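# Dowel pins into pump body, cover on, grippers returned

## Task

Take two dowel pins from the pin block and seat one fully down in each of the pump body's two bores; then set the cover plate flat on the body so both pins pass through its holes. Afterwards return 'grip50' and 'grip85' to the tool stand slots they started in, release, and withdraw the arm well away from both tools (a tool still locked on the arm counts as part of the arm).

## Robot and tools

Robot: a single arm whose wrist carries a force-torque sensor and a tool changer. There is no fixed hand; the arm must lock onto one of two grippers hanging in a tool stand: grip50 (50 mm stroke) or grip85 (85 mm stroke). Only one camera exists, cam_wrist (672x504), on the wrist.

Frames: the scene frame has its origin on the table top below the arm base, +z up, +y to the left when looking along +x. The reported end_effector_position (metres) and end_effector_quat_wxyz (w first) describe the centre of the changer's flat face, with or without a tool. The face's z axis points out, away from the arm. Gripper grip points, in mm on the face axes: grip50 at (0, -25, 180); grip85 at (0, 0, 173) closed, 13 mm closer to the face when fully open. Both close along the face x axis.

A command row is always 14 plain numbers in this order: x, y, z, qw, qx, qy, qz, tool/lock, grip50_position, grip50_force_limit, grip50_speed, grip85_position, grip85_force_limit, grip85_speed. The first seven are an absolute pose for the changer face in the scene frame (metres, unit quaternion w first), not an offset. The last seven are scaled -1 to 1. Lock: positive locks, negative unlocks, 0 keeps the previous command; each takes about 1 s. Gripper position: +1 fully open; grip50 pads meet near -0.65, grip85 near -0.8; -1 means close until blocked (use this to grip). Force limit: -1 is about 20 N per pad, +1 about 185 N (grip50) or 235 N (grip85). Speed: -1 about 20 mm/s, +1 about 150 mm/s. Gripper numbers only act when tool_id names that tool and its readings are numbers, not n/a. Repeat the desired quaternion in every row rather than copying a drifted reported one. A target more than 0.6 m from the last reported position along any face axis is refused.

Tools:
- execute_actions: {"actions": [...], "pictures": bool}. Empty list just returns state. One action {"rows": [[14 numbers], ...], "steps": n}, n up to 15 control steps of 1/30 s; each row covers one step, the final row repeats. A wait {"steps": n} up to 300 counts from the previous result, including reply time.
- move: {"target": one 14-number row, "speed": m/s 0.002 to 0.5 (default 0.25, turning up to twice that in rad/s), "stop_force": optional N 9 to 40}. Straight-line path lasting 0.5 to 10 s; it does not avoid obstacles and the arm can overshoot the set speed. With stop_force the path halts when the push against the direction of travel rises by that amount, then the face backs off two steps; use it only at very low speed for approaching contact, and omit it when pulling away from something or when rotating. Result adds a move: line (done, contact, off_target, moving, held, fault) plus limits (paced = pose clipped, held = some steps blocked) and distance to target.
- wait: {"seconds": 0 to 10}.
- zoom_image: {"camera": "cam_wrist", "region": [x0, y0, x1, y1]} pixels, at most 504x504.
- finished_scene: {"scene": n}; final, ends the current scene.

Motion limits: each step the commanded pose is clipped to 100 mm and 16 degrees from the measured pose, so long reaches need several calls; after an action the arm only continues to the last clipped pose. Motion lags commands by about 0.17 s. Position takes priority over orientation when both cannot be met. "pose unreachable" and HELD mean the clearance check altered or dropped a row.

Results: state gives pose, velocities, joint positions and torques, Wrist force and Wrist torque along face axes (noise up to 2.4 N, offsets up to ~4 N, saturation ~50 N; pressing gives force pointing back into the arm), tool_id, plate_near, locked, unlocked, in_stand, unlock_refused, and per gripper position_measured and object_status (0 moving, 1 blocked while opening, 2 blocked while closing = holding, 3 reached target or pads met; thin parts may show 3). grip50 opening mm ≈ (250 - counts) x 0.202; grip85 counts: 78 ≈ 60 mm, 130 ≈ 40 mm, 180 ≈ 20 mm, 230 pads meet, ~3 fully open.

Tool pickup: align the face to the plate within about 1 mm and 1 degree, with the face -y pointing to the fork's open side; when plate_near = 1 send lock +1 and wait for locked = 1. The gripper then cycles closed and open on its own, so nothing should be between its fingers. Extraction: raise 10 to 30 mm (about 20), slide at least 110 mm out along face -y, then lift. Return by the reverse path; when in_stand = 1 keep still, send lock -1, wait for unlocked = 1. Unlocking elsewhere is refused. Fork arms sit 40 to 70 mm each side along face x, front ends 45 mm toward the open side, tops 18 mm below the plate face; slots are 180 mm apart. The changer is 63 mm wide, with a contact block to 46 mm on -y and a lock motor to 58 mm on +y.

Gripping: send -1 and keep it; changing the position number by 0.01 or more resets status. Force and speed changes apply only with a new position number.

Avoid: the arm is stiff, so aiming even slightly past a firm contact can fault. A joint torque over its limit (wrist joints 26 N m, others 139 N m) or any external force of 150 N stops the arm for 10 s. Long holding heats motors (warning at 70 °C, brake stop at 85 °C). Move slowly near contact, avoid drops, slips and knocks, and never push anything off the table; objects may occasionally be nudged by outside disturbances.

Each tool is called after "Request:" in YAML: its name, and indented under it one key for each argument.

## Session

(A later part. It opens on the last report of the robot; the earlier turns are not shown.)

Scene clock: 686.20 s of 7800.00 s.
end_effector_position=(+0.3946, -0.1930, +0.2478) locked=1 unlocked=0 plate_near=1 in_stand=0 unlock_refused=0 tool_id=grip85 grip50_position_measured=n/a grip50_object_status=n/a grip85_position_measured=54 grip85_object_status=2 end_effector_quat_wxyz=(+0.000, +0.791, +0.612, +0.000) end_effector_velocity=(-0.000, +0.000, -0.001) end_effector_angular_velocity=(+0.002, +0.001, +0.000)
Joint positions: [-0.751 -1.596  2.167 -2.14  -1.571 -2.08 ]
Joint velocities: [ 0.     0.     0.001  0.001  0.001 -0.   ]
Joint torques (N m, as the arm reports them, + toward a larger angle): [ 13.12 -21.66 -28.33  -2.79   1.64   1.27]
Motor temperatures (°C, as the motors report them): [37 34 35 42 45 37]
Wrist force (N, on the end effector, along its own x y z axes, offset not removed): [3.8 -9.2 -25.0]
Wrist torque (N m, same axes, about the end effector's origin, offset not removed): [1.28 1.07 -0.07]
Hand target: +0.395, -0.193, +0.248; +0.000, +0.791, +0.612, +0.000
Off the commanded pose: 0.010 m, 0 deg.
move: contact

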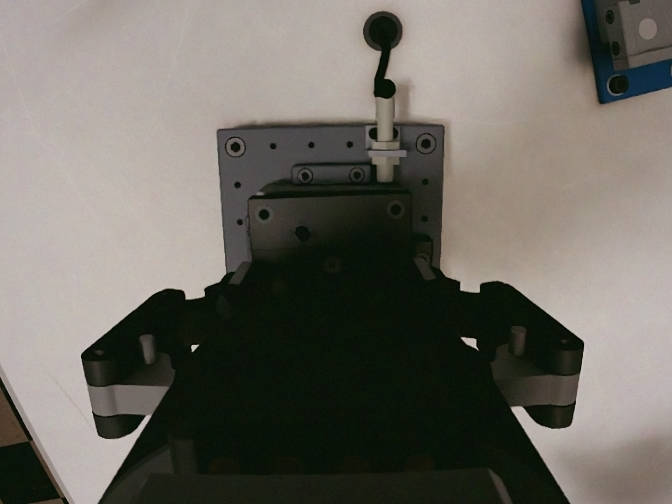

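Request:
move:
  target: [0.3946,-0.1930,0.2484,0,0.7921,0.6104,0,0,0,0,0,-1,0,-0.7]
  speed: 0.003

Request:
move:
  target: [0.3946,-0.1930,0.2380,0,0.7921,0.6104,0,0,0,0,0,-1,0,-0.7]
  speed: 0.002
  stop_force: 10

Scene clock: 700.40 s of 7800.00 s.
end_effector_position=(+0.3946, -0.1930, +0.2484) locked=1 unlocked=0 plate_near=1 in_stand=0 unlock_refused=0 tool_id=grip85 grip50_position_measured=n/a grip50_object_status=n/a grip85_position_measured=54 grip85_object_status=2 end_effector_quat_wxyz=(+0.000, +0.792, +0.610, -0.000) end_effector_velocity=(-0.000, +0.000, -0.000) end_effector_angular_velocity=(-0.001, +0.001, -0.002)
Joint positions: [-0.751 -1.597  2.166 -2.138 -1.571 -2.076]
Joint velocities: [ 0.    -0.001  0.001 -0.    -0.001  0.002]
Joint torques (N m, as the arm reports them, + toward a larger angle): [  9.04 -37.51 -37.    -2.36   2.43   1.97]
Motor temperatures (°C, as the motors report them): [37 34 35 42 45 37]
Wrist force (N, on the end effector, along its own x y z axes, offset not removed): [1.3 0.2 1.6]
Wrist torque (N m, same axes, about the end effector's origin, offset not removed): [0.03 0.00 -0.09]
Hand target: +0.395, -0.193, +0.248; +0.000, +0.792, +0.610, +0.000
Off the commanded pose: 0.000 m, 0 deg.
After step 90, 10.23 s passed at rest.
move: done

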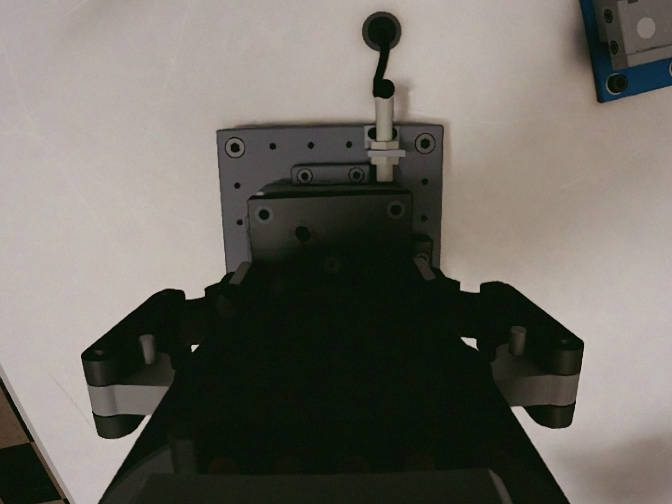

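Scene clock: 701.10 s of 7800.00 s.
end_effector_position=(+0.3946, -0.1930, +0.2478) locked=1 unlocked=0 plate_near=1 in_stand=0 unlock_refused=0 tool_id=grip85 grip50_position_measured=n/a grip50_object_status=n/a grip85_position_measured=54 grip85_object_status=2 end_effector_quat_wxyz=(+0.000, +0.792, +0.610, +0.000) end_effector_velocity=(+0.000, -0.000, -0.000) end_effector_angular_velocity=(+0.000, -0.001, -0.000)
Joint positions: [-0.751 -1.596  2.167 -2.14  -1.571 -2.076]
Joint velocities: [ 0.     0.001 -0.001 -0.     0.001  0.   ]
Joint torques (N m, as the arm reports them, + toward a larger angle): [ 10.67 -24.24 -29.33  -2.27   2.47  -0.88]
Motor temperatures (°C, as the motors report them): [37 34 35 42 45 37]
Wrist force (N, on the end effector, along its own x y z axes, offset not removed): [1.0 -5.9 -17.9]
Wrist torque (N m, same axes, about the end effector's origin, offset not removed): [1.16 0.77 -0.38]
Hand target: +0.395, -0.193, +0.248; +0.000, +0.792, +0.610, +0.000
Off the commanded pose: 0.010 m, 0 deg.
move: contact

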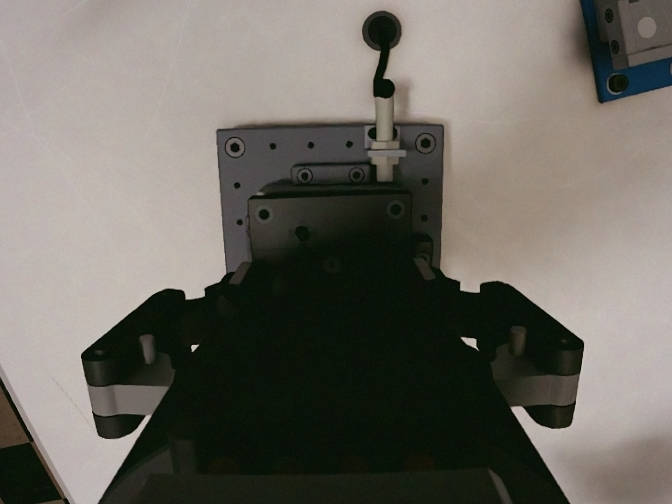

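Request:
execute_actions:
  actions:
    - {"rows":[[0.3946,-0.1930,0.2480,0,0.7921,0.6104,0,0,0,0,0,1,0,-0.5]],"steps":15}
  pictures: false

Request:
move:
  target: [0.3946,-0.1930,0.30,0,0.7921,0.6104,0,0,0,0,0,1,0,-0.5]
  speed: 0.05

Scene clock: 706.77 s of 7800.00 s.
end_effector_position=(+0.3946, -0.1930, +0.2480) locked=1 unlocked=0 plate_near=1 in_stand=0 unlock_refused=0 tool_id=grip85 grip50_position_measured=n/a grip50_object_status=n/a grip85_position_measured=4 grip85_object_status=0 end_effector_quat_wxyz=(+0.000, +0.792, +0.610, +0.000) end_effector_velocity=(-0.000, +0.000, -0.001) end_effector_angular_velocity=(+0.001, +0.001, -0.001)
Joint positions: [-0.751 -1.596  2.166 -2.139 -1.571 -2.076]
Joint velocities: [-0.     0.001  0.001  0.    -0.     0.   ]
Joint torques (N m, as the arm reports them, + toward a larger angle): [  8.76 -33.91 -35.36  -2.02   2.54   1.94]
Motor temperatures (°C, as the motors report them): [37 34 35 42 45 37]
Wrist force (N, on the end effector, along its own x y z axes, offset not removed): [-0.2 -0.3 3.1]
Wrist torque (N m, same axes, about the end effector's origin, offset not removed): [0.01 0.12 -0.01]
Hand target: +0.395, -0.193, +0.248; +0.000, +0.792, +0.610, +0.000
Off the commanded pose: 0.000 m, 0 deg.
Steps of this call (steps 1 to 90: nothing new was sent; then 2.17 s passed at rest; steps 91 to 105: all 15 steps of this action). Readings (end_effector_position | what the end effector reports):
91: (+0.3946, -0.1930, +0.2480) | locked=1 unlocked=0 plate_near=1 in_stand=0 unlock_refused=0 tool_id=grip85 grip50_position_measured=n/a grip50_object_status=n/a grip85_position_measured=54 grip85_object_status=0
92: (+0.3946, -0.1930, +0.2480) | locked=1 unlocked=0 plate_near=1 in_stand=0 unlock_refused=0 tool_id=grip85 grip50_position_measured=n/a grip50_object_status=n/a grip85_position_measured=54 grip85_object_status=0
94: (+0.3946, -0.1930, +0.2480) | locked=1 unlocked=0 plate_near=1 in_stand=0 unlock_refused=0 tool_id=grip85 grip50_position_measured=n/a grip50_object_status=n/a grip85_position_measured=46 grip85_object_status=0
98: (+0.3946, -0.1930, +0.2480) | locked=1 unlocked=0 plate_near=1 in_stand=0 unlock_refused=0 tool_id=grip85 grip50_position_measured=n/a grip50_object_status=n/a grip85_position_measured=29 grip85_object_status=0
105: the state above

Scene clock: 708.50 s of 7800.00 s.
end_effector_position=(+0.3947, -0.1931, +0.2997) locked=1 unlocked=0 plate_near=1 in_stand=0 unlock_refused=0 tool_id=grip85 grip50_position_measured=n/a grip50_object_status=n/a grip85_position_measured=3 grip85_object_status=3 end_effector_quat_wxyz=(+0.000, +0.792, +0.610, +0.000) end_effector_velocity=(-0.000, -0.000, +0.002) end_effector_angular_velocity=(+0.000, -0.000, -0.000)
Joint positions: [-0.75  -1.663  2.079 -1.985 -1.571 -2.076]
Joint velocities: [-0.001 -0.003 -0.004  0.007  0.001 -0.001]
Joint torques (N m, as the arm reports them, + toward a larger angle): [  8.08 -35.31 -36.97  -2.14   2.6    0.83]
Motor temperatures (°C, as the motors report them): [37 34 35 42 45 37]
Wrist force (N, on the end effector, along its own x y z axes, offset not removed): [3.2 -1.6 3.2]
Wrist torque (N m, same axes, about the end effector's origin, offset not removed): [-0.04 -0.11 -0.01]
Hand target: +0.395, -0.193, +0.300; +0.000, +0.792, +0.610, +0.000
Off the commanded pose: 0.000 m, 0 deg.
move: done

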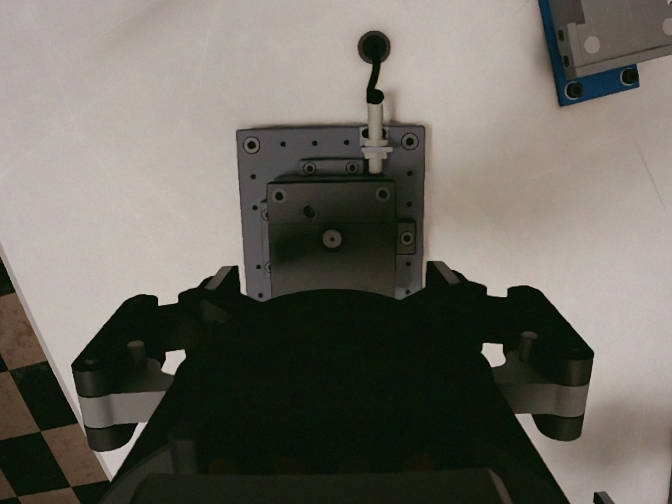

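Request:
zoom_image:
  camera: "cam_wrist"
  region: [250, 150, 430, 300]

Region (250, 150, 430, 300) of cam_wrist's 672x504 image, scaled by 2.800, with more detail than that image has.

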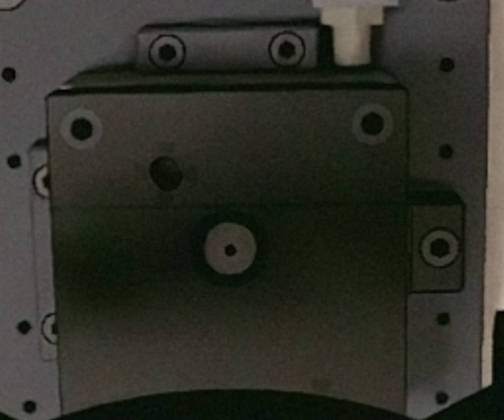

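Request:
move:
  target: [0.3948,-0.1903,0.275,0,0.9890,0.1478,0,0,0,0,0,0.33,0,0]
  speed: 0.3

Request:
move:
  target: [0.3948,-0.1903,0.240,0,0.9890,0.1478,0,0,0,0,0,0.33,0,0]
  speed: 0.004
  stop_force: 12

Scene clock: 716.17 s of 7800.00 s.
end_effector_position=(+0.3947, -0.1903, +0.2751) locked=1 unlocked=0 plate_near=1 in_stand=0 unlock_refused=0 tool_id=grip85 grip50_position_measured=n/a grip50_object_status=n/a grip85_position_measured=87 grip85_object_status=3 end_effector_quat_wxyz=(-0.000, +0.989, +0.149, +0.000) end_effector_velocity=(-0.000, +0.000, -0.001) end_effector_angular_velocity=(+0.001, +0.002, -0.014)
Joint positions: [-0.746 -1.637  2.125 -2.057 -1.571 -1.056]
Joint velocities: [ 0.001  0.002  0.002 -0.001 -0.     0.015]
Joint torques (N m, as the arm reports them, + toward a larger angle): [ 13.42 -16.07 -19.67  -5.98  -2.24   1.92]
Motor temperatures (°C, as the motors report them): [37 34 35 42 45 37]
Wrist force (N, on the end effector, along its own x y z axes, offset not removed): [2.2 -0.4 1.6]
Wrist torque (N m, same axes, about the end effector's origin, offset not removed): [-0.16 0.07 0.05]
Hand target: +0.395, -0.190, +0.275; +0.000, +0.989, +0.148, -0.000
Off the commanded pose: 0.000 m, 0 deg.
After step 90, 2.37 s passed at rest.
move: done

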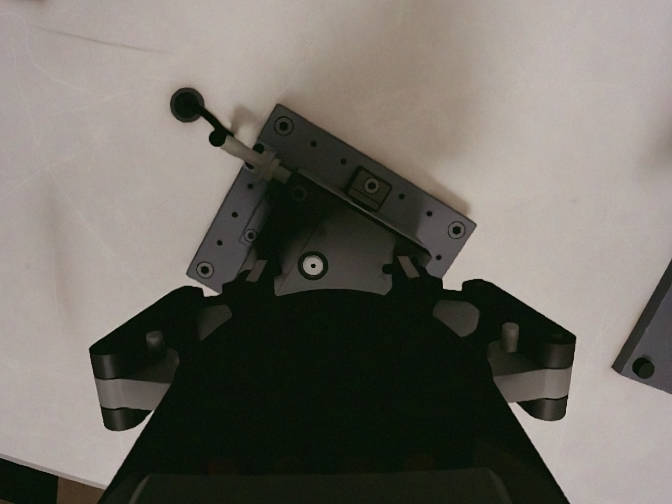

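Scene clock: 721.83 s of 7800.00 s.
end_effector_position=(+0.3947, -0.1903, +0.2539) locked=1 unlocked=0 plate_near=1 in_stand=0 unlock_refused=0 tool_id=grip85 grip50_position_measured=n/a grip50_object_status=n/a grip85_position_measured=87 grip85_object_status=3 end_effector_quat_wxyz=(+0.000, +0.989, +0.148, +0.000) end_effector_velocity=(-0.000, +0.000, +0.001) end_effector_angular_velocity=(+0.001, +0.002, +0.001)
Joint positions: [-0.746 -1.608  2.16  -2.121 -1.571 -1.055]
Joint velocities: [ 0.001 -0.001 -0.002  0.006 -0.    -0.   ]
Joint torques (N m, as the arm reports them, + toward a larger angle): [ -9.39 -15.93 -20.5   -1.07  -1.57   1.27]
Motor temperatures (°C, as the motors report them): [37 34 35 42 45 37]
Wrist force (N, on the end effector, along its own x y z axes, offset not removed): [-4.3 -11.3 -50.0]
Wrist torque (N m, same axes, about the end effector's origin, offset not removed): [2.12 -1.21 0.04]
Hand target: +0.395, -0.190, +0.254; -0.000, +0.989, +0.148, +0.000
Off the commanded pose: 0.014 m, 0 deg.
move: contact

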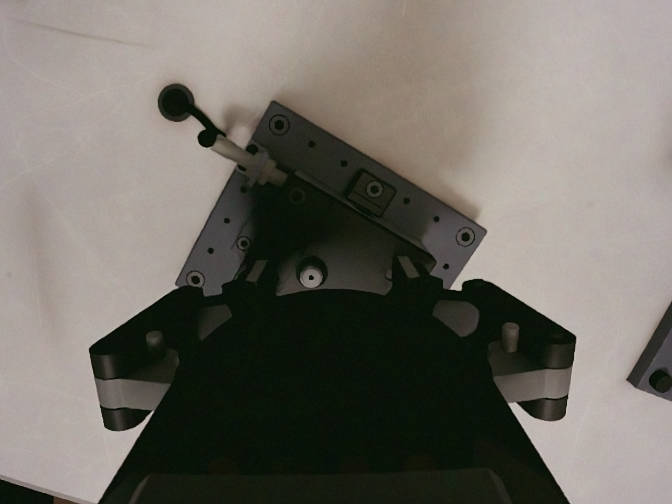

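Request:
move:
  target: [0.3947,-0.1903,0.244,0,0.9890,0.1478,0,0,0,0,0,0.33,0,0]
  speed: 0.002
  stop_force: 20

Scene clock: 724.53 s of 7800.00 s.
end_effector_position=(+0.3947, -0.1902, +0.2539) locked=1 unlocked=0 plate_near=1 in_stand=0 unlock_refused=0 tool_id=grip85 grip50_position_measured=n/a grip50_object_status=n/a grip85_position_measured=87 grip85_object_status=3 end_effector_quat_wxyz=(+0.000, +0.989, +0.148, +0.000) end_effector_velocity=(+0.000, +0.001, +0.000) end_effector_angular_velocity=(+0.001, +0.001, +0.000)
Joint positions: [-0.746 -1.608  2.16  -2.122 -1.571 -1.055]
Joint velocities: [ 0.001  0.    -0.001  0.002  0.     0.001]
Joint torques (N m, as the arm reports them, + toward a larger angle): [-12.25 -10.67 -19.83  -2.28   2.39  -1.08]
Motor temperatures (°C, as the motors report them): [37 34 35 42 45 37]
Wrist force (N, on the end effector, along its own x y z axes, offset not removed): [-7.2 -12.5 -50.0]
Wrist torque (N m, same axes, about the end effector's origin, offset not removed): [2.64 -1.97 -0.07]
Hand target: +0.395, -0.190, +0.254; +0.000, +0.989, +0.148, +0.000
Off the commanded pose: 0.010 m, 0 deg.
move: contact

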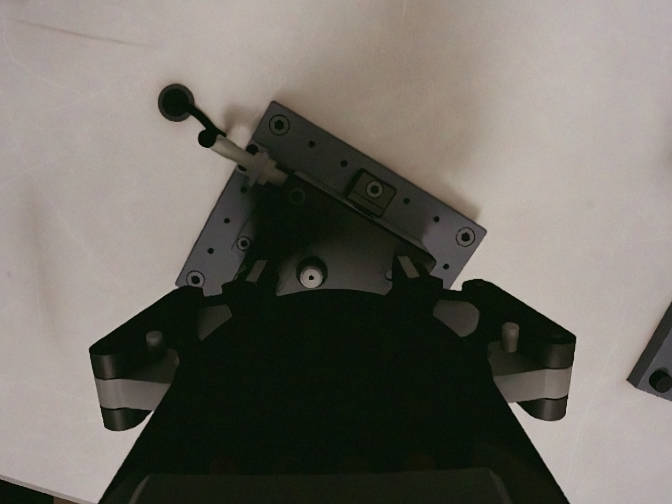

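Request:
move:
  target: [0.3947,-0.1903,0.275,0,0.9890,0.1478,0,0,0,0,0,0.33,0,0]
  speed: 0.03

Request:
move:
  target: [0.42,-0.10,0.30,0,0.9890,0.1478,0,0,0,0,0,1,0,0]
  speed: 0.2

Request:
zoom_image:
  camera: "cam_wrist"
  region: [100, 0, 600, 400]

Scene clock: 734.40 s of 7800.00 s.
end_effector_position=(+0.3948, -0.1903, +0.2747) locked=1 unlocked=0 plate_near=1 in_stand=0 unlock_refused=0 tool_id=grip85 grip50_position_measured=n/a grip50_object_status=n/a grip85_position_measured=87 grip85_object_status=3 end_effector_quat_wxyz=(-0.000, +0.989, +0.148, +0.000) end_effector_velocity=(-0.000, +0.000, +0.004) end_effector_angular_velocity=(-0.001, -0.002, -0.000)
Joint positions: [-0.746 -1.637  2.125 -2.058 -1.571 -1.054]
Joint velocities: [ 0.    -0.006 -0.005  0.008  0.001  0.   ]
Joint torques (N m, as the arm reports them, + toward a larger angle): [-12.23 -37.59 -34.93  -1.92  -1.1    1.95]
Motor temperatures (°C, as the motors report them): [37 34 35 42 45 37]
Wrist force (N, on the end effector, along its own x y z axes, offset not removed): [-2.5 1.3 2.6]
Wrist torque (N m, same axes, about the end effector's origin, offset not removed): [0.23 0.37 -0.05]
Hand target: +0.395, -0.190, +0.275; +0.000, +0.989, +0.148, +0.000
Off the commanded pose: 0.000 m, 0 deg.
After step 90, 5.80 s passed at rest.
move: done

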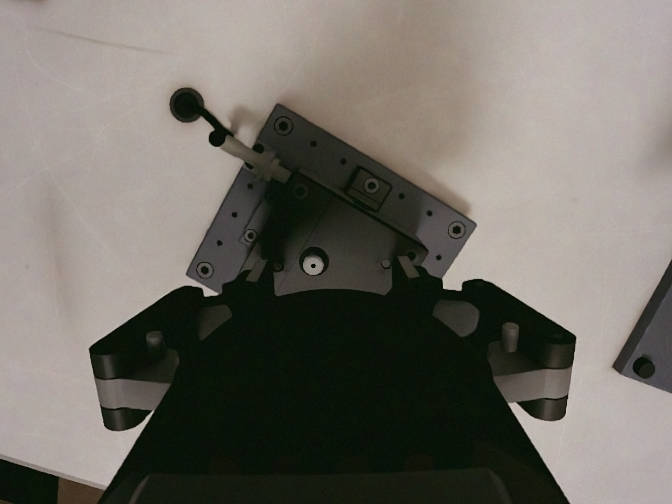

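Scene clock: 735.53 s of 7800.00 s.
end_effector_position=(+0.4198, -0.1003, +0.3000) locked=1 unlocked=0 plate_near=1 in_stand=0 unlock_refused=0 tool_id=grip85 grip50_position_measured=n/a grip50_object_status=n/a grip85_position_measured=3 grip85_object_status=3 end_effector_quat_wxyz=(+0.000, +0.989, +0.148, -0.000) end_effector_velocity=(+0.001, +0.002, -0.000) end_effector_angular_velocity=(+0.001, +0.002, -0.001)
Joint positions: [-0.536 -1.684  2.096 -1.981 -1.572 -0.845]
Joint velocities: [ 0.006  0.003 -0.002  0.001 -0.     0.007]
Joint torques (N m, as the arm reports them, + toward a larger angle): [ 13.93 -12.1  -37.43  -2.11  -2.12   1.93]
Motor temperatures (°C, as the motors report them): [37 34 35 42 45 37]
Wrist force (N, on the end effector, along its own x y z axes, offset not removed): [0.3 -1.7 1.2]
Wrist torque (N m, same axes, about the end effector's origin, offset not removed): [-0.08 0.01 -0.26]
Hand target: +0.420, -0.100, +0.300; +0.000, +0.989, +0.148, -0.000
Off the commanded pose: 0.000 m, 0 deg.
move: done

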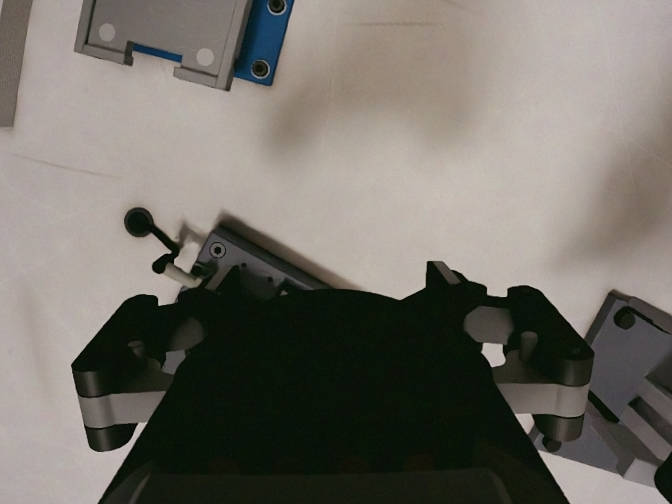

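Region (100, 0, 600, 400) of cam_wrist's 672x504 image, scaled by 1.008, with more detail than that image has; it fills the top 403 rows of this view, and the rest is white.

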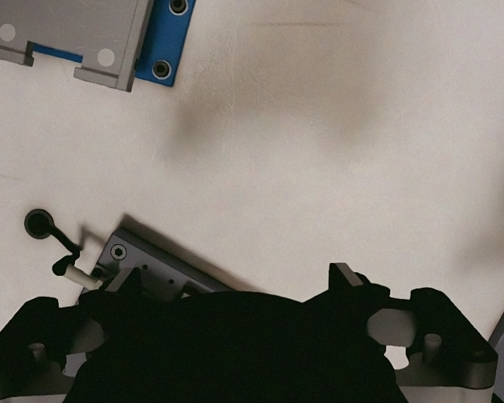

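Request:
move:
  target: [0.418,-0.267,0.29,0,0.9890,0.1478,0,0,0,0,0,1,0,0]
  speed: 0.25

Request:
zoom_image:
  camera: "cam_wrist"
  region: [200, 30, 480, 260]

Scene clock: 739.53 s of 7800.00 s.
end_effector_position=(+0.4181, -0.2666, +0.2899) locked=1 unlocked=0 plate_near=1 in_stand=0 unlock_refused=0 tool_id=grip85 grip50_position_measured=n/a grip50_object_status=n/a grip85_position_measured=3 grip85_object_status=3 end_effector_quat_wxyz=(-0.000, +0.989, +0.148, +0.001) end_effector_velocity=(+0.000, -0.003, -0.000) end_effector_angular_velocity=(+0.001, +0.001, -0.001)
Joint positions: [-0.828 -1.513  1.959 -2.016 -1.57  -1.136]
Joint velocities: [-0.003  0.005 -0.004  0.001  0.    -0.002]
Joint torques (N m, as the arm reports them, + toward a larger angle): [-13.35 -22.84 -38.    -5.6    2.3   -1.62]
Motor temperatures (°C, as the motors report them): [37 34 35 42 45 37]
Wrist force (N, on the end effector, along its own x y z axes, offset not removed): [0.6 -2.4 0.3]
Wrist torque (N m, same axes, about the end effector's origin, offset not removed): [-0.33 0.09 0.05]
Hand target: +0.418, -0.267, +0.290; -0.000, +0.989, +0.148, +0.001
Off the commanded pose: 0.000 m, 0 deg.
move: done

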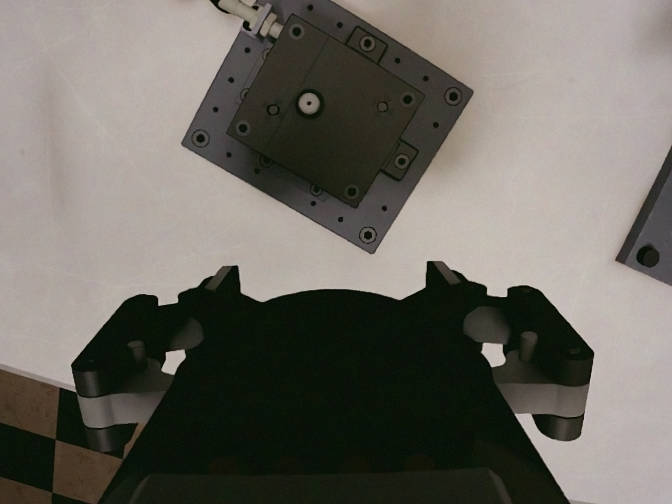

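Region (200, 30, 480, 260) of cam_wrist's 672x504 image, scaled by 1.800, with more detail than that image has; it fills the top 414 rows of this view, and the rest is white.

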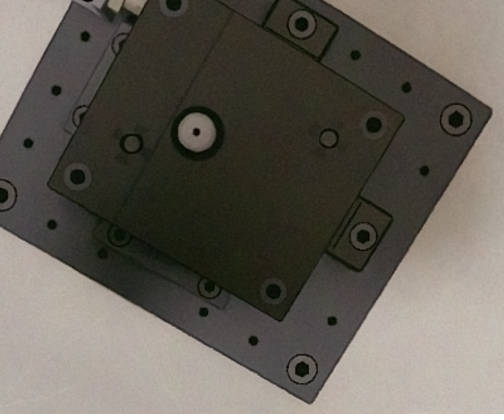

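Request:
move:
  target: [0.4975,0.0856,0.3194,0,0.7453,0.6668,0,0,0,0,0,1,0,0]
  speed: 0.35

Request:
move:
  target: [0.6218,0.0717,0.3192,0,0.7453,0.6668,0,0,0,0,0,1,0,0]
  speed: 0.08

Request:
move:
  target: [0.6218,0.0717,0.3035,0,0.7453,0.6668,0,0,0,0,0,1,0,0]
  speed: 0.02

Request:
move:
  target: [0.6218,0.0717,0.2985,0,0.7453,0.6668,0,0,0,0,0,1,0,0]
  speed: 0.003
  stop_force: 12

Scene clock: 748.87 s of 7800.00 s.
end_effector_position=(+0.4971, +0.0851, +0.3193) locked=1 unlocked=0 plate_near=1 in_stand=0 unlock_refused=0 tool_id=grip85 grip50_position_measured=n/a grip50_object_status=n/a grip85_position_measured=3 grip85_object_status=3 end_effector_quat_wxyz=(+0.000, +0.746, +0.666, -0.001) end_effector_velocity=(+0.002, +0.003, -0.000) end_effector_angular_velocity=(+0.001, +0.000, +0.007)
Joint positions: [-0.085 -1.521  1.885 -1.932 -1.573 -1.556]
Joint velocities: [ 0.006  0.005 -0.005  0.001  0.001 -0.001]
Joint torques (N m, as the arm reports them, + toward a larger angle): [ 12.47 -21.53 -38.26  -1.97  -2.59  -2.1 ]
Motor temperatures (°C, as the motors report them): [37 34 35 42 45 37]
Wrist force (N, on the end effector, along its own x y z axes, offset not removed): [0.0 -1.9 5.1]
Wrist torque (N m, same axes, about the end effector's origin, offset not removed): [-0.22 0.06 0.10]
Hand target: +0.497, +0.085, +0.319; +0.000, +0.745, +0.667, -0.001
Off the commanded pose: 0.001 m, 0 deg.
After step 90, 3.97 s passed at rest.
move: done

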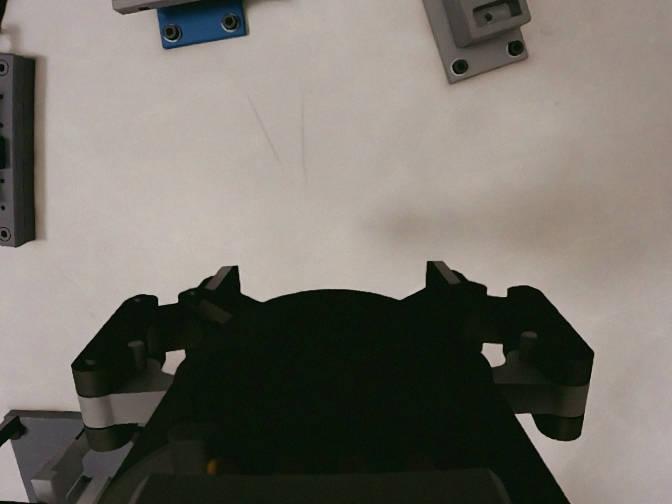

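Scene clock: 750.93 s of 7800.00 s.
end_effector_position=(+0.6215, +0.0717, +0.3190) locked=1 unlocked=0 plate_near=1 in_stand=0 unlock_refused=0 tool_id=grip85 grip50_position_measured=n/a grip50_object_status=n/a grip85_position_measured=3 grip85_object_status=3 end_effector_quat_wxyz=(+0.000, +0.745, +0.667, +0.000) end_effector_velocity=(+0.002, +0.000, +0.001) end_effector_angular_velocity=(-0.000, -0.000, +0.001)
Joint positions: [-0.088 -1.24   1.545 -1.875 -1.571 -1.56 ]
Joint velocities: [ 0.001  0.004 -0.007  0.003 -0.     0.   ]
Joint torques (N m, as the arm reports them, + toward a larger angle): [  9.13 -36.78 -37.32  -2.03   2.54   0.91]
Motor temperatures (°C, as the motors report them): [37 34 35 42 45 37]
Wrist force (N, on the end effector, along its own x y z axes, offset not removed): [1.8 1.1 5.5]
Wrist torque (N m, same axes, about the end effector's origin, offset not removed): [0.03 -0.16 -0.10]
Hand target: +0.622, +0.072, +0.319; -0.000, +0.745, +0.667, +0.000
Off the commanded pose: 0.000 m, 0 deg.
move: done

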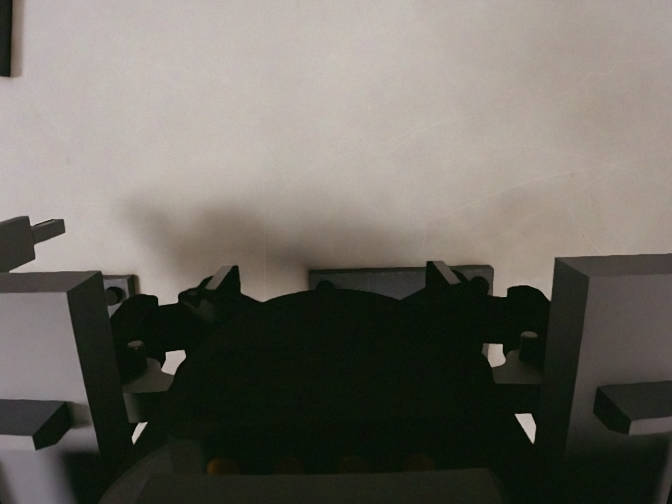

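Scene clock: 752.03 s of 7800.00 s.
end_effector_position=(+0.6218, +0.0717, +0.3038) locked=1 unlocked=0 plate_near=1 in_stand=0 unlock_refused=0 tool_id=grip85 grip50_position_measured=n/a grip50_object_status=n/a grip85_position_measured=3 grip85_object_status=3 end_effector_quat_wxyz=(-0.000, +0.745, +0.667, +0.000) end_effector_velocity=(-0.001, -0.000, -0.003) end_effector_angular_velocity=(-0.000, +0.002, -0.000)
Joint positions: [-0.088 -1.228  1.57  -1.911 -1.571 -1.56 ]
Joint velocities: [-0.     0.     0.007 -0.006 -0.001 -0.   ]
Joint torques (N m, as the arm reports them, + toward a larger angle): [ 14.57 -36.78 -20.43  -6.18   1.28   2.04]
Motor temperatures (°C, as the motors report them): [37 34 35 42 45 37]
Wrist force (N, on the end effector, along its own x y z axes, offset not removed): [0.6 -1.4 2.4]
Wrist torque (N m, same axes, about the end effector's origin, offset not removed): [-0.25 0.05 -0.07]
Hand target: +0.622, +0.072, +0.304; -0.000, +0.745, +0.667, -0.000
Off the commanded pose: 0.000 m, 0 deg.
move: done

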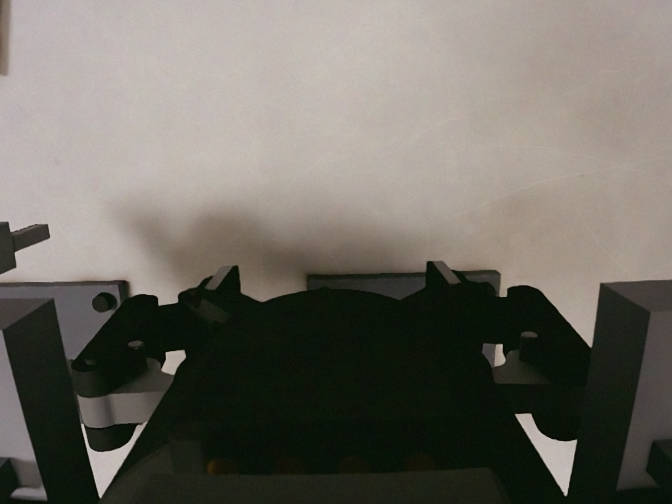

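Scene clock: 754.00 s of 7800.00 s.
end_effector_position=(+0.6218, +0.0717, +0.2991) locked=1 unlocked=0 plate_near=1 in_stand=1 unlock_refused=0 tool_id=grip85 grip50_position_measured=n/a grip50_object_status=n/a grip85_position_measured=3 grip85_object_status=3 end_effector_quat_wxyz=(+0.000, +0.745, +0.667, +0.000) end_effector_velocity=(+0.001, -0.000, -0.001) end_effector_angular_velocity=(+0.001, +0.003, -0.001)
Joint positions: [-0.088 -1.224  1.577 -1.923 -1.571 -1.56 ]
Joint velocities: [-0.     0.002 -0.002  0.003  0.     0.001]
Joint torques (N m, as the arm reports them, + toward a larger angle): [ 14.86 -29.34 -28.3   -0.81  -0.27   1.82]
Motor temperatures (°C, as the motors report them): [37 34 35 42 45 37]
Wrist force (N, on the end effector, along its own x y z axes, offset not removed): [-2.7 -6.2 -30.8]
Wrist torque (N m, same axes, about the end effector's origin, offset not removed): [0.59 1.89 -0.46]
Hand target: +0.622, +0.072, +0.299; +0.000, +0.745, +0.667, +0.000
Off the commanded pose: 0.001 m, 0 deg.
move: contact

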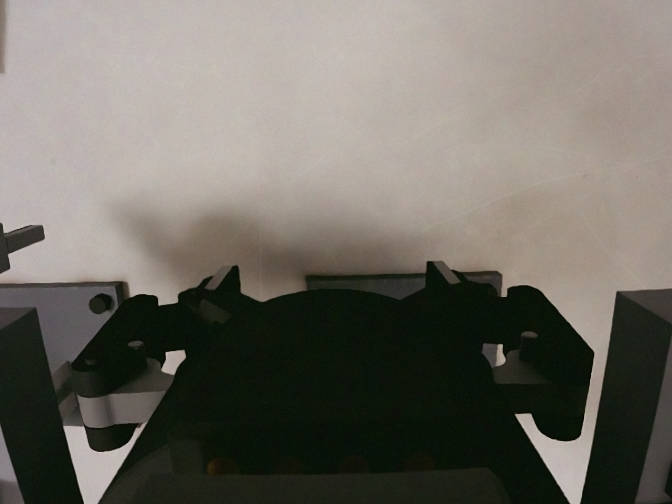

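Request:
execute_actions:
  actions:
    - {"rows":[[0.6218,0.0717,0.2993,0,0.7453,0.6668,0,-1,0,0,0,1,0,0]],"steps":15}
  pictures: false

Request:
execute_actions:
  actions:
    - {"rows":[[0.6218,0.0717,0.2993,0,0.7453,0.6668,0,-1,0,0,0,1,0,0]],"steps":15}
  pictures: false

Request:
execute_actions:
  actions:
    - {"rows":[[0.6218,0.0717,0.2993,0,0.7453,0.6668,0,-1,0,0,0,1,0,0]],"steps":6}
  pictures: false

Scene clock: 757.87 s of 7800.00 s.
end_effector_position=(+0.6218, +0.0717, +0.2993) locked=0 unlocked=0 plate_near=1 in_stand=1 unlock_refused=0 tool_id=none grip50_position_measured=n/a grip50_object_status=n/a grip85_position_measured=n/a grip85_object_status=n/a end_effector_quat_wxyz=(+0.000, +0.745, +0.667, +0.000) end_effector_velocity=(-0.000, -0.000, -0.001) end_effector_angular_velocity=(+0.000, +0.003, -0.001)
Joint positions: [-0.088 -1.225  1.577 -1.922 -1.571 -1.56 ]
Joint velocities: [-0.     0.     0.001  0.002 -0.     0.001]
Joint torques (N m, as the arm reports them, + toward a larger angle): [ 12.74 -36.27 -31.48  -0.93  -0.85   1.24]
Motor temperatures (°C, as the motors report them): [37 34 35 42 45 37]
Wrist force (N, on the end effector, along its own x y z axes, offset not removed): [2.8 -0.2 1.0]
Wrist torque (N m, same axes, about the end effector's origin, offset not removed): [-0.09 -0.01 -0.15]
Hand target: +0.622, +0.072, +0.299; +0.000, +0.745, +0.667, +0.000
Off the commanded pose: 0.000 m, 0 deg.
Steps of this call (steps 1 to 90: nothing new was sent; then 0.37 s passed at rest; steps 91 to 105: all 15 steps of this action). Readings (end_effector_position | what the end effector reports):
91: (+0.6218, +0.0717, +0.2993) | locked=1 unlocked=0 plate_near=1 in_stand=1 unlock_refused=0 tool_id=grip85 grip50_position_measured=n/a grip50_object_status=n/a grip85_position_measured=3 grip85_object_status=3
92: (+0.6218, +0.0717, +0.2993) | locked=1 unlocked=0 plate_near=1 in_stand=1 unlock_refused=0 tool_id=grip85 grip50_position_measured=n/a grip50_object_status=n/a grip85_position_measured=3 grip85_object_status=3
94: (+0.6218, +0.0717, +0.2993) | locked=1 unlocked=0 plate_near=1 in_stand=1 unlock_refused=0 tool_id=grip85 grip50_position_measured=n/a grip50_object_status=n/a grip85_position_measured=3 grip85_object_status=3
98: (+0.6218, +0.0717, +0.2993) | locked=0 unlocked=0 plate_near=1 in_stand=1 unlock_refused=0 tool_id=none grip50_position_measured=n/a grip50_object_status=n/a grip85_position_measured=n/a grip85_object_status=n/a
105: the state above

Scene clock: 758.37 s of 7800.00 s.
end_effector_position=(+0.6218, +0.0717, +0.2993) locked=0 unlocked=1 plate_near=1 in_stand=1 unlock_refused=0 tool_id=none grip50_position_measured=n/a grip50_object_status=n/a grip85_position_measured=n/a grip85_object_status=n/a end_effector_quat_wxyz=(+0.000, +0.745, +0.667, +0.000) end_effector_velocity=(-0.000, -0.001, +0.000) end_effector_angular_velocity=(-0.000, +0.000, -0.002)
Joint positions: [-0.088 -1.225  1.577 -1.922 -1.571 -1.56 ]
Joint velocities: [-0.001 -0.001  0.001  0.    -0.     0.001]
Joint torques (N m, as the arm reports them, + toward a larger angle): [ 12.88 -29.45 -32.61  -0.83  -1.34   0.92]
Motor temperatures (°C, as the motors report them): [37 34 35 42 45 37]
Wrist force (N, on the end effector, along its own x y z axes, offset not removed): [2.0 -0.6 1.4]
Wrist torque (N m, same axes, about the end effector's origin, offset not removed): [-0.17 -0.02 -0.05]
Hand target: +0.622, +0.072, +0.299; -0.000, +0.745, +0.667, +0.000
Off the commanded pose: 0.000 m, 0 deg.
Steps of this call (steps 1 to 15: all 15 steps of this action). Readings (end_effector_position | what the end effector reports):
1: (+0.6218, +0.0717, +0.2993) | locked=0 unlocked=0 plate_near=1 in_stand=1 unlock_refused=0 tool_id=none grip50_position_measured=n/a grip50_object_status=n/a grip85_position_measured=n/a grip85_object_status=n/a
2: (+0.6218, +0.0717, +0.2993) | locked=0 unlocked=0 plate_near=1 in_stand=1 unlock_refused=0 tool_id=none grip50_position_measured=n/a grip50_object_status=n/a grip85_position_measured=n/a grip85_object_status=n/a
4: (+0.6218, +0.0717, +0.2993) | locked=0 unlocked=0 plate_near=1 in_stand=1 unlock_refused=0 tool_id=none grip50_position_measured=n/a grip50_object_status=n/a grip85_position_measured=n/a grip85_object_status=n/a
8: (+0.6218, +0.0717, +0.2993) | locked=0 unlocked=0 plate_near=1 in_stand=1 unlock_refused=0 tool_id=none grip50_position_measured=n/a grip50_object_status=n/a grip85_position_measured=n/a grip85_object_status=n/a
15: the state above

Scene clock: 758.57 s of 7800.00 s.
end_effector_position=(+0.6218, +0.0717, +0.2993) locked=0 unlocked=1 plate_near=1 in_stand=1 unlock_refused=0 tool_id=none grip50_position_measured=n/a grip50_object_status=n/a grip85_position_measured=n/a grip85_object_status=n/a end_effector_quat_wxyz=(+0.000, +0.745, +0.667, +0.000) end_effector_velocity=(+0.000, +0.000, -0.002) end_effector_angular_velocity=(-0.000, +0.004, -0.000)
Joint positions: [-0.088 -1.224  1.577 -1.922 -1.571 -1.56 ]
Joint velocities: [ 0.     0.003  0.001  0.    -0.001  0.001]
Joint torques (N m, as the arm reports them, + toward a larger angle): [ 13.15 -29.27 -32.45  -0.65  -1.74   0.98]
Motor temperatures (°C, as the motors report them): [37 34 35 42 45 37]
Wrist force (N, on the end effector, along its own x y z axes, offset not removed): [2.3 -0.4 1.9]
Wrist torque (N m, same axes, about the end effector's origin, offset not removed): [-0.07 -0.17 0.10]
Hand target: +0.622, +0.072, +0.299; -0.000, +0.745, +0.667, +0.000
Off the commanded pose: 0.000 m, 0 deg.
Steps of this call (steps 1 to 6: all 6 steps of this action). Readings (end_effector_position | what the end effector reports):
1: (+0.6218, +0.0717, +0.2993) | locked=0 unlocked=1 plate_near=1 in_stand=1 unlock_refused=0 tool_id=none grip50_position_measured=n/a grip50_object_status=n/a grip85_position_measured=n/a grip85_object_status=n/a
2: (+0.6218, +0.0717, +0.2993) | locked=0 unlocked=1 plate_near=1 in_stand=1 unlock_refused=0 tool_id=none grip50_position_measured=n/a grip50_object_status=n/a grip85_position_measured=n/a grip85_object_status=n/a
4: (+0.6218, +0.0717, +0.2993) | locked=0 unlocked=1 plate_near=1 in_stand=1 unlock_refused=0 tool_id=none grip50_position_measured=n/a grip50_object_status=n/a grip85_position_measured=n/a grip85_object_status=n/a
6: the state above

Request:
move:
  target: [0.6218,0.0717,0.37,0,0.7453,0.6668,0,0,0,0,0,1,0,0]
  speed: 0.08

Request:
move:
  target: [0.40,0.0,0.50,0,0.7453,0.6668,0,0,0,0,0,1,0,0]
  speed: 0.3

Request:
zoom_image:
  camera: "cam_wrist"
  region: [84, 0, 588, 504]

Scene clock: 761.80 s of 7800.00 s.
end_effector_position=(+0.6220, +0.0717, +0.3696) locked=0 unlocked=1 plate_near=0 in_stand=0 unlock_refused=0 tool_id=none grip50_position_measured=n/a grip50_object_status=n/a grip85_position_measured=n/a grip85_object_status=n/a end_effector_quat_wxyz=(+0.000, +0.745, +0.667, +0.000) end_effector_velocity=(+0.000, +0.000, +0.004) end_effector_angular_velocity=(-0.001, -0.001, +0.001)
Joint positions: [-0.088 -1.268  1.449 -1.751 -1.571 -1.56 ]
Joint velocities: [ 0.001 -0.002 -0.007  0.008 -0.001 -0.   ]
Joint torques (N m, as the arm reports them, + toward a larger angle): [  3.85 -49.8  -32.62  -0.75   0.02  -1.76]
Motor temperatures (°C, as the motors report them): [37 34 35 42 45 37]
Wrist force (N, on the end effector, along its own x y z axes, offset not removed): [0.8 0.0 2.8]
Wrist torque (N m, same axes, about the end effector's origin, offset not removed): [-0.05 0.10 -0.06]
Hand target: +0.622, +0.072, +0.370; +0.000, +0.745, +0.667, +0.000
Off the commanded pose: 0.000 m, 0 deg.
move: done

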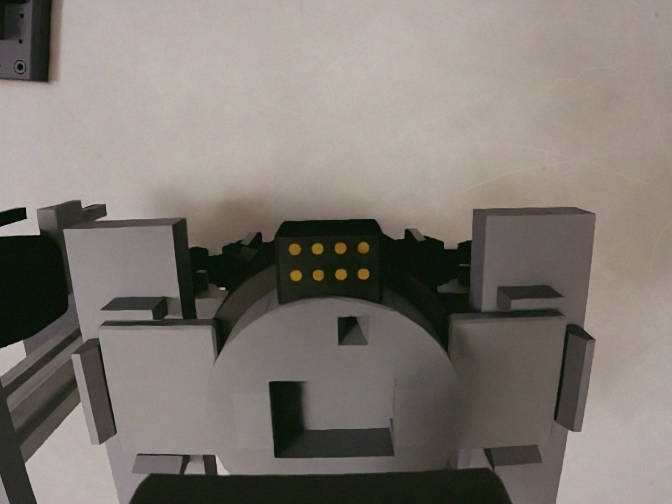

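Scene clock: 763.47 s of 7800.00 s.
end_effector_position=(+0.4007, -0.0000, +0.5002) locked=0 unlocked=1 plate_near=0 in_stand=0 unlock_refused=0 tool_id=none grip50_position_measured=n/a grip50_object_status=n/a grip85_position_measured=n/a grip85_object_status=n/a end_effector_quat_wxyz=(-0.000, +0.745, +0.667, +0.000) end_effector_velocity=(-0.002, -0.001, +0.002) end_effector_angular_velocity=(-0.000, -0.003, +0.000)
Joint positions: [-0.327 -1.831  1.691 -1.429 -1.57  -1.799]
Joint velocities: [-0.005 -0.007  0.001  0.003  0.001 -0.005]
Joint torques (N m, as the arm reports them, + toward a larger angle): [-13.03 -25.87 -15.97  -0.95   2.54  -1.72]
Motor temperatures (°C, as the motors report them): [37 34 35 42 45 37]
Wrist force (N, on the end effector, along its own x y z axes, offset not removed): [1.0 -0.5 0.5]
Wrist torque (N m, same axes, about the end effector's origin, offset not removed): [0.02 -0.10 -0.04]
Hand target: +0.400, -0.000, +0.500; -0.000, +0.745, +0.667, +0.000
Off the commanded pose: 0.001 m, 0 deg.
move: done

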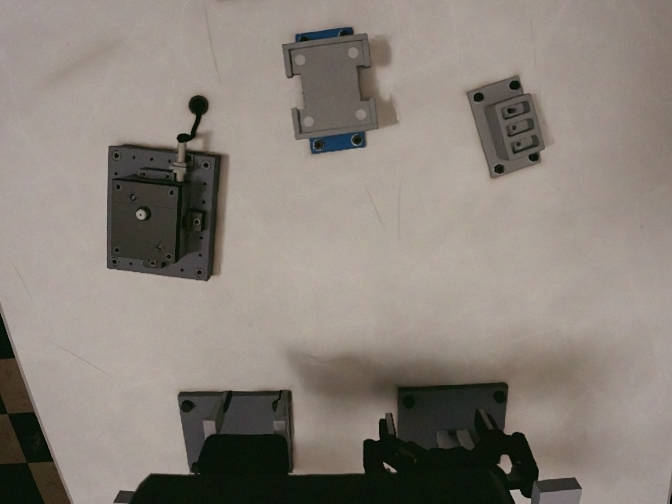

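Region (84, 0, 588, 504) of cam_wrist's 672x504 image, scaled by 1.000.

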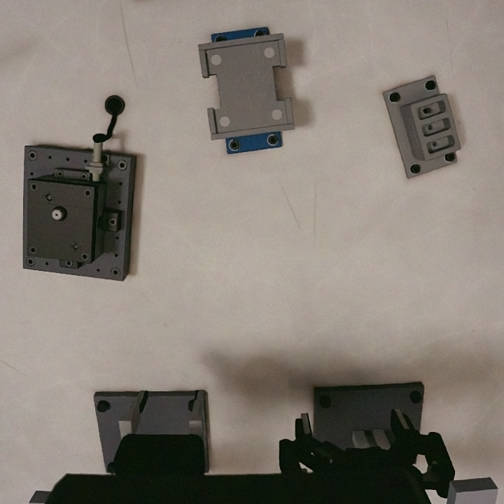

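Request:
zoom_image:
  camera: "cam_wrist"
  region: [95, 135, 235, 285]

Region (95, 135, 235, 285) of cam_wrist's 672x504 image, scaled by 3.360, with more detail than that image has; it fills the left 470 columns of this view, and the rest is white.

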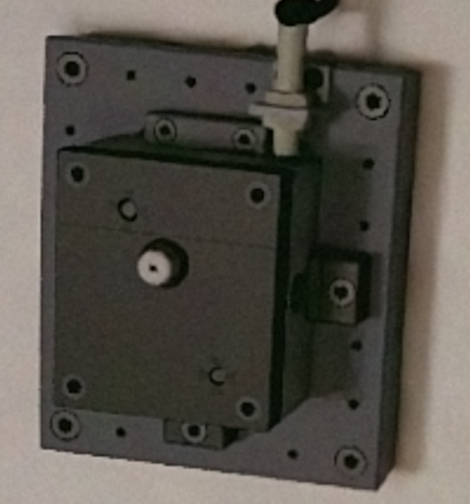

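Seated: from the side there is no gap under the plate, and both pins are visible in its holes.

Request:
finished_scene:
  scene: 2

The scene is finished: the task was done.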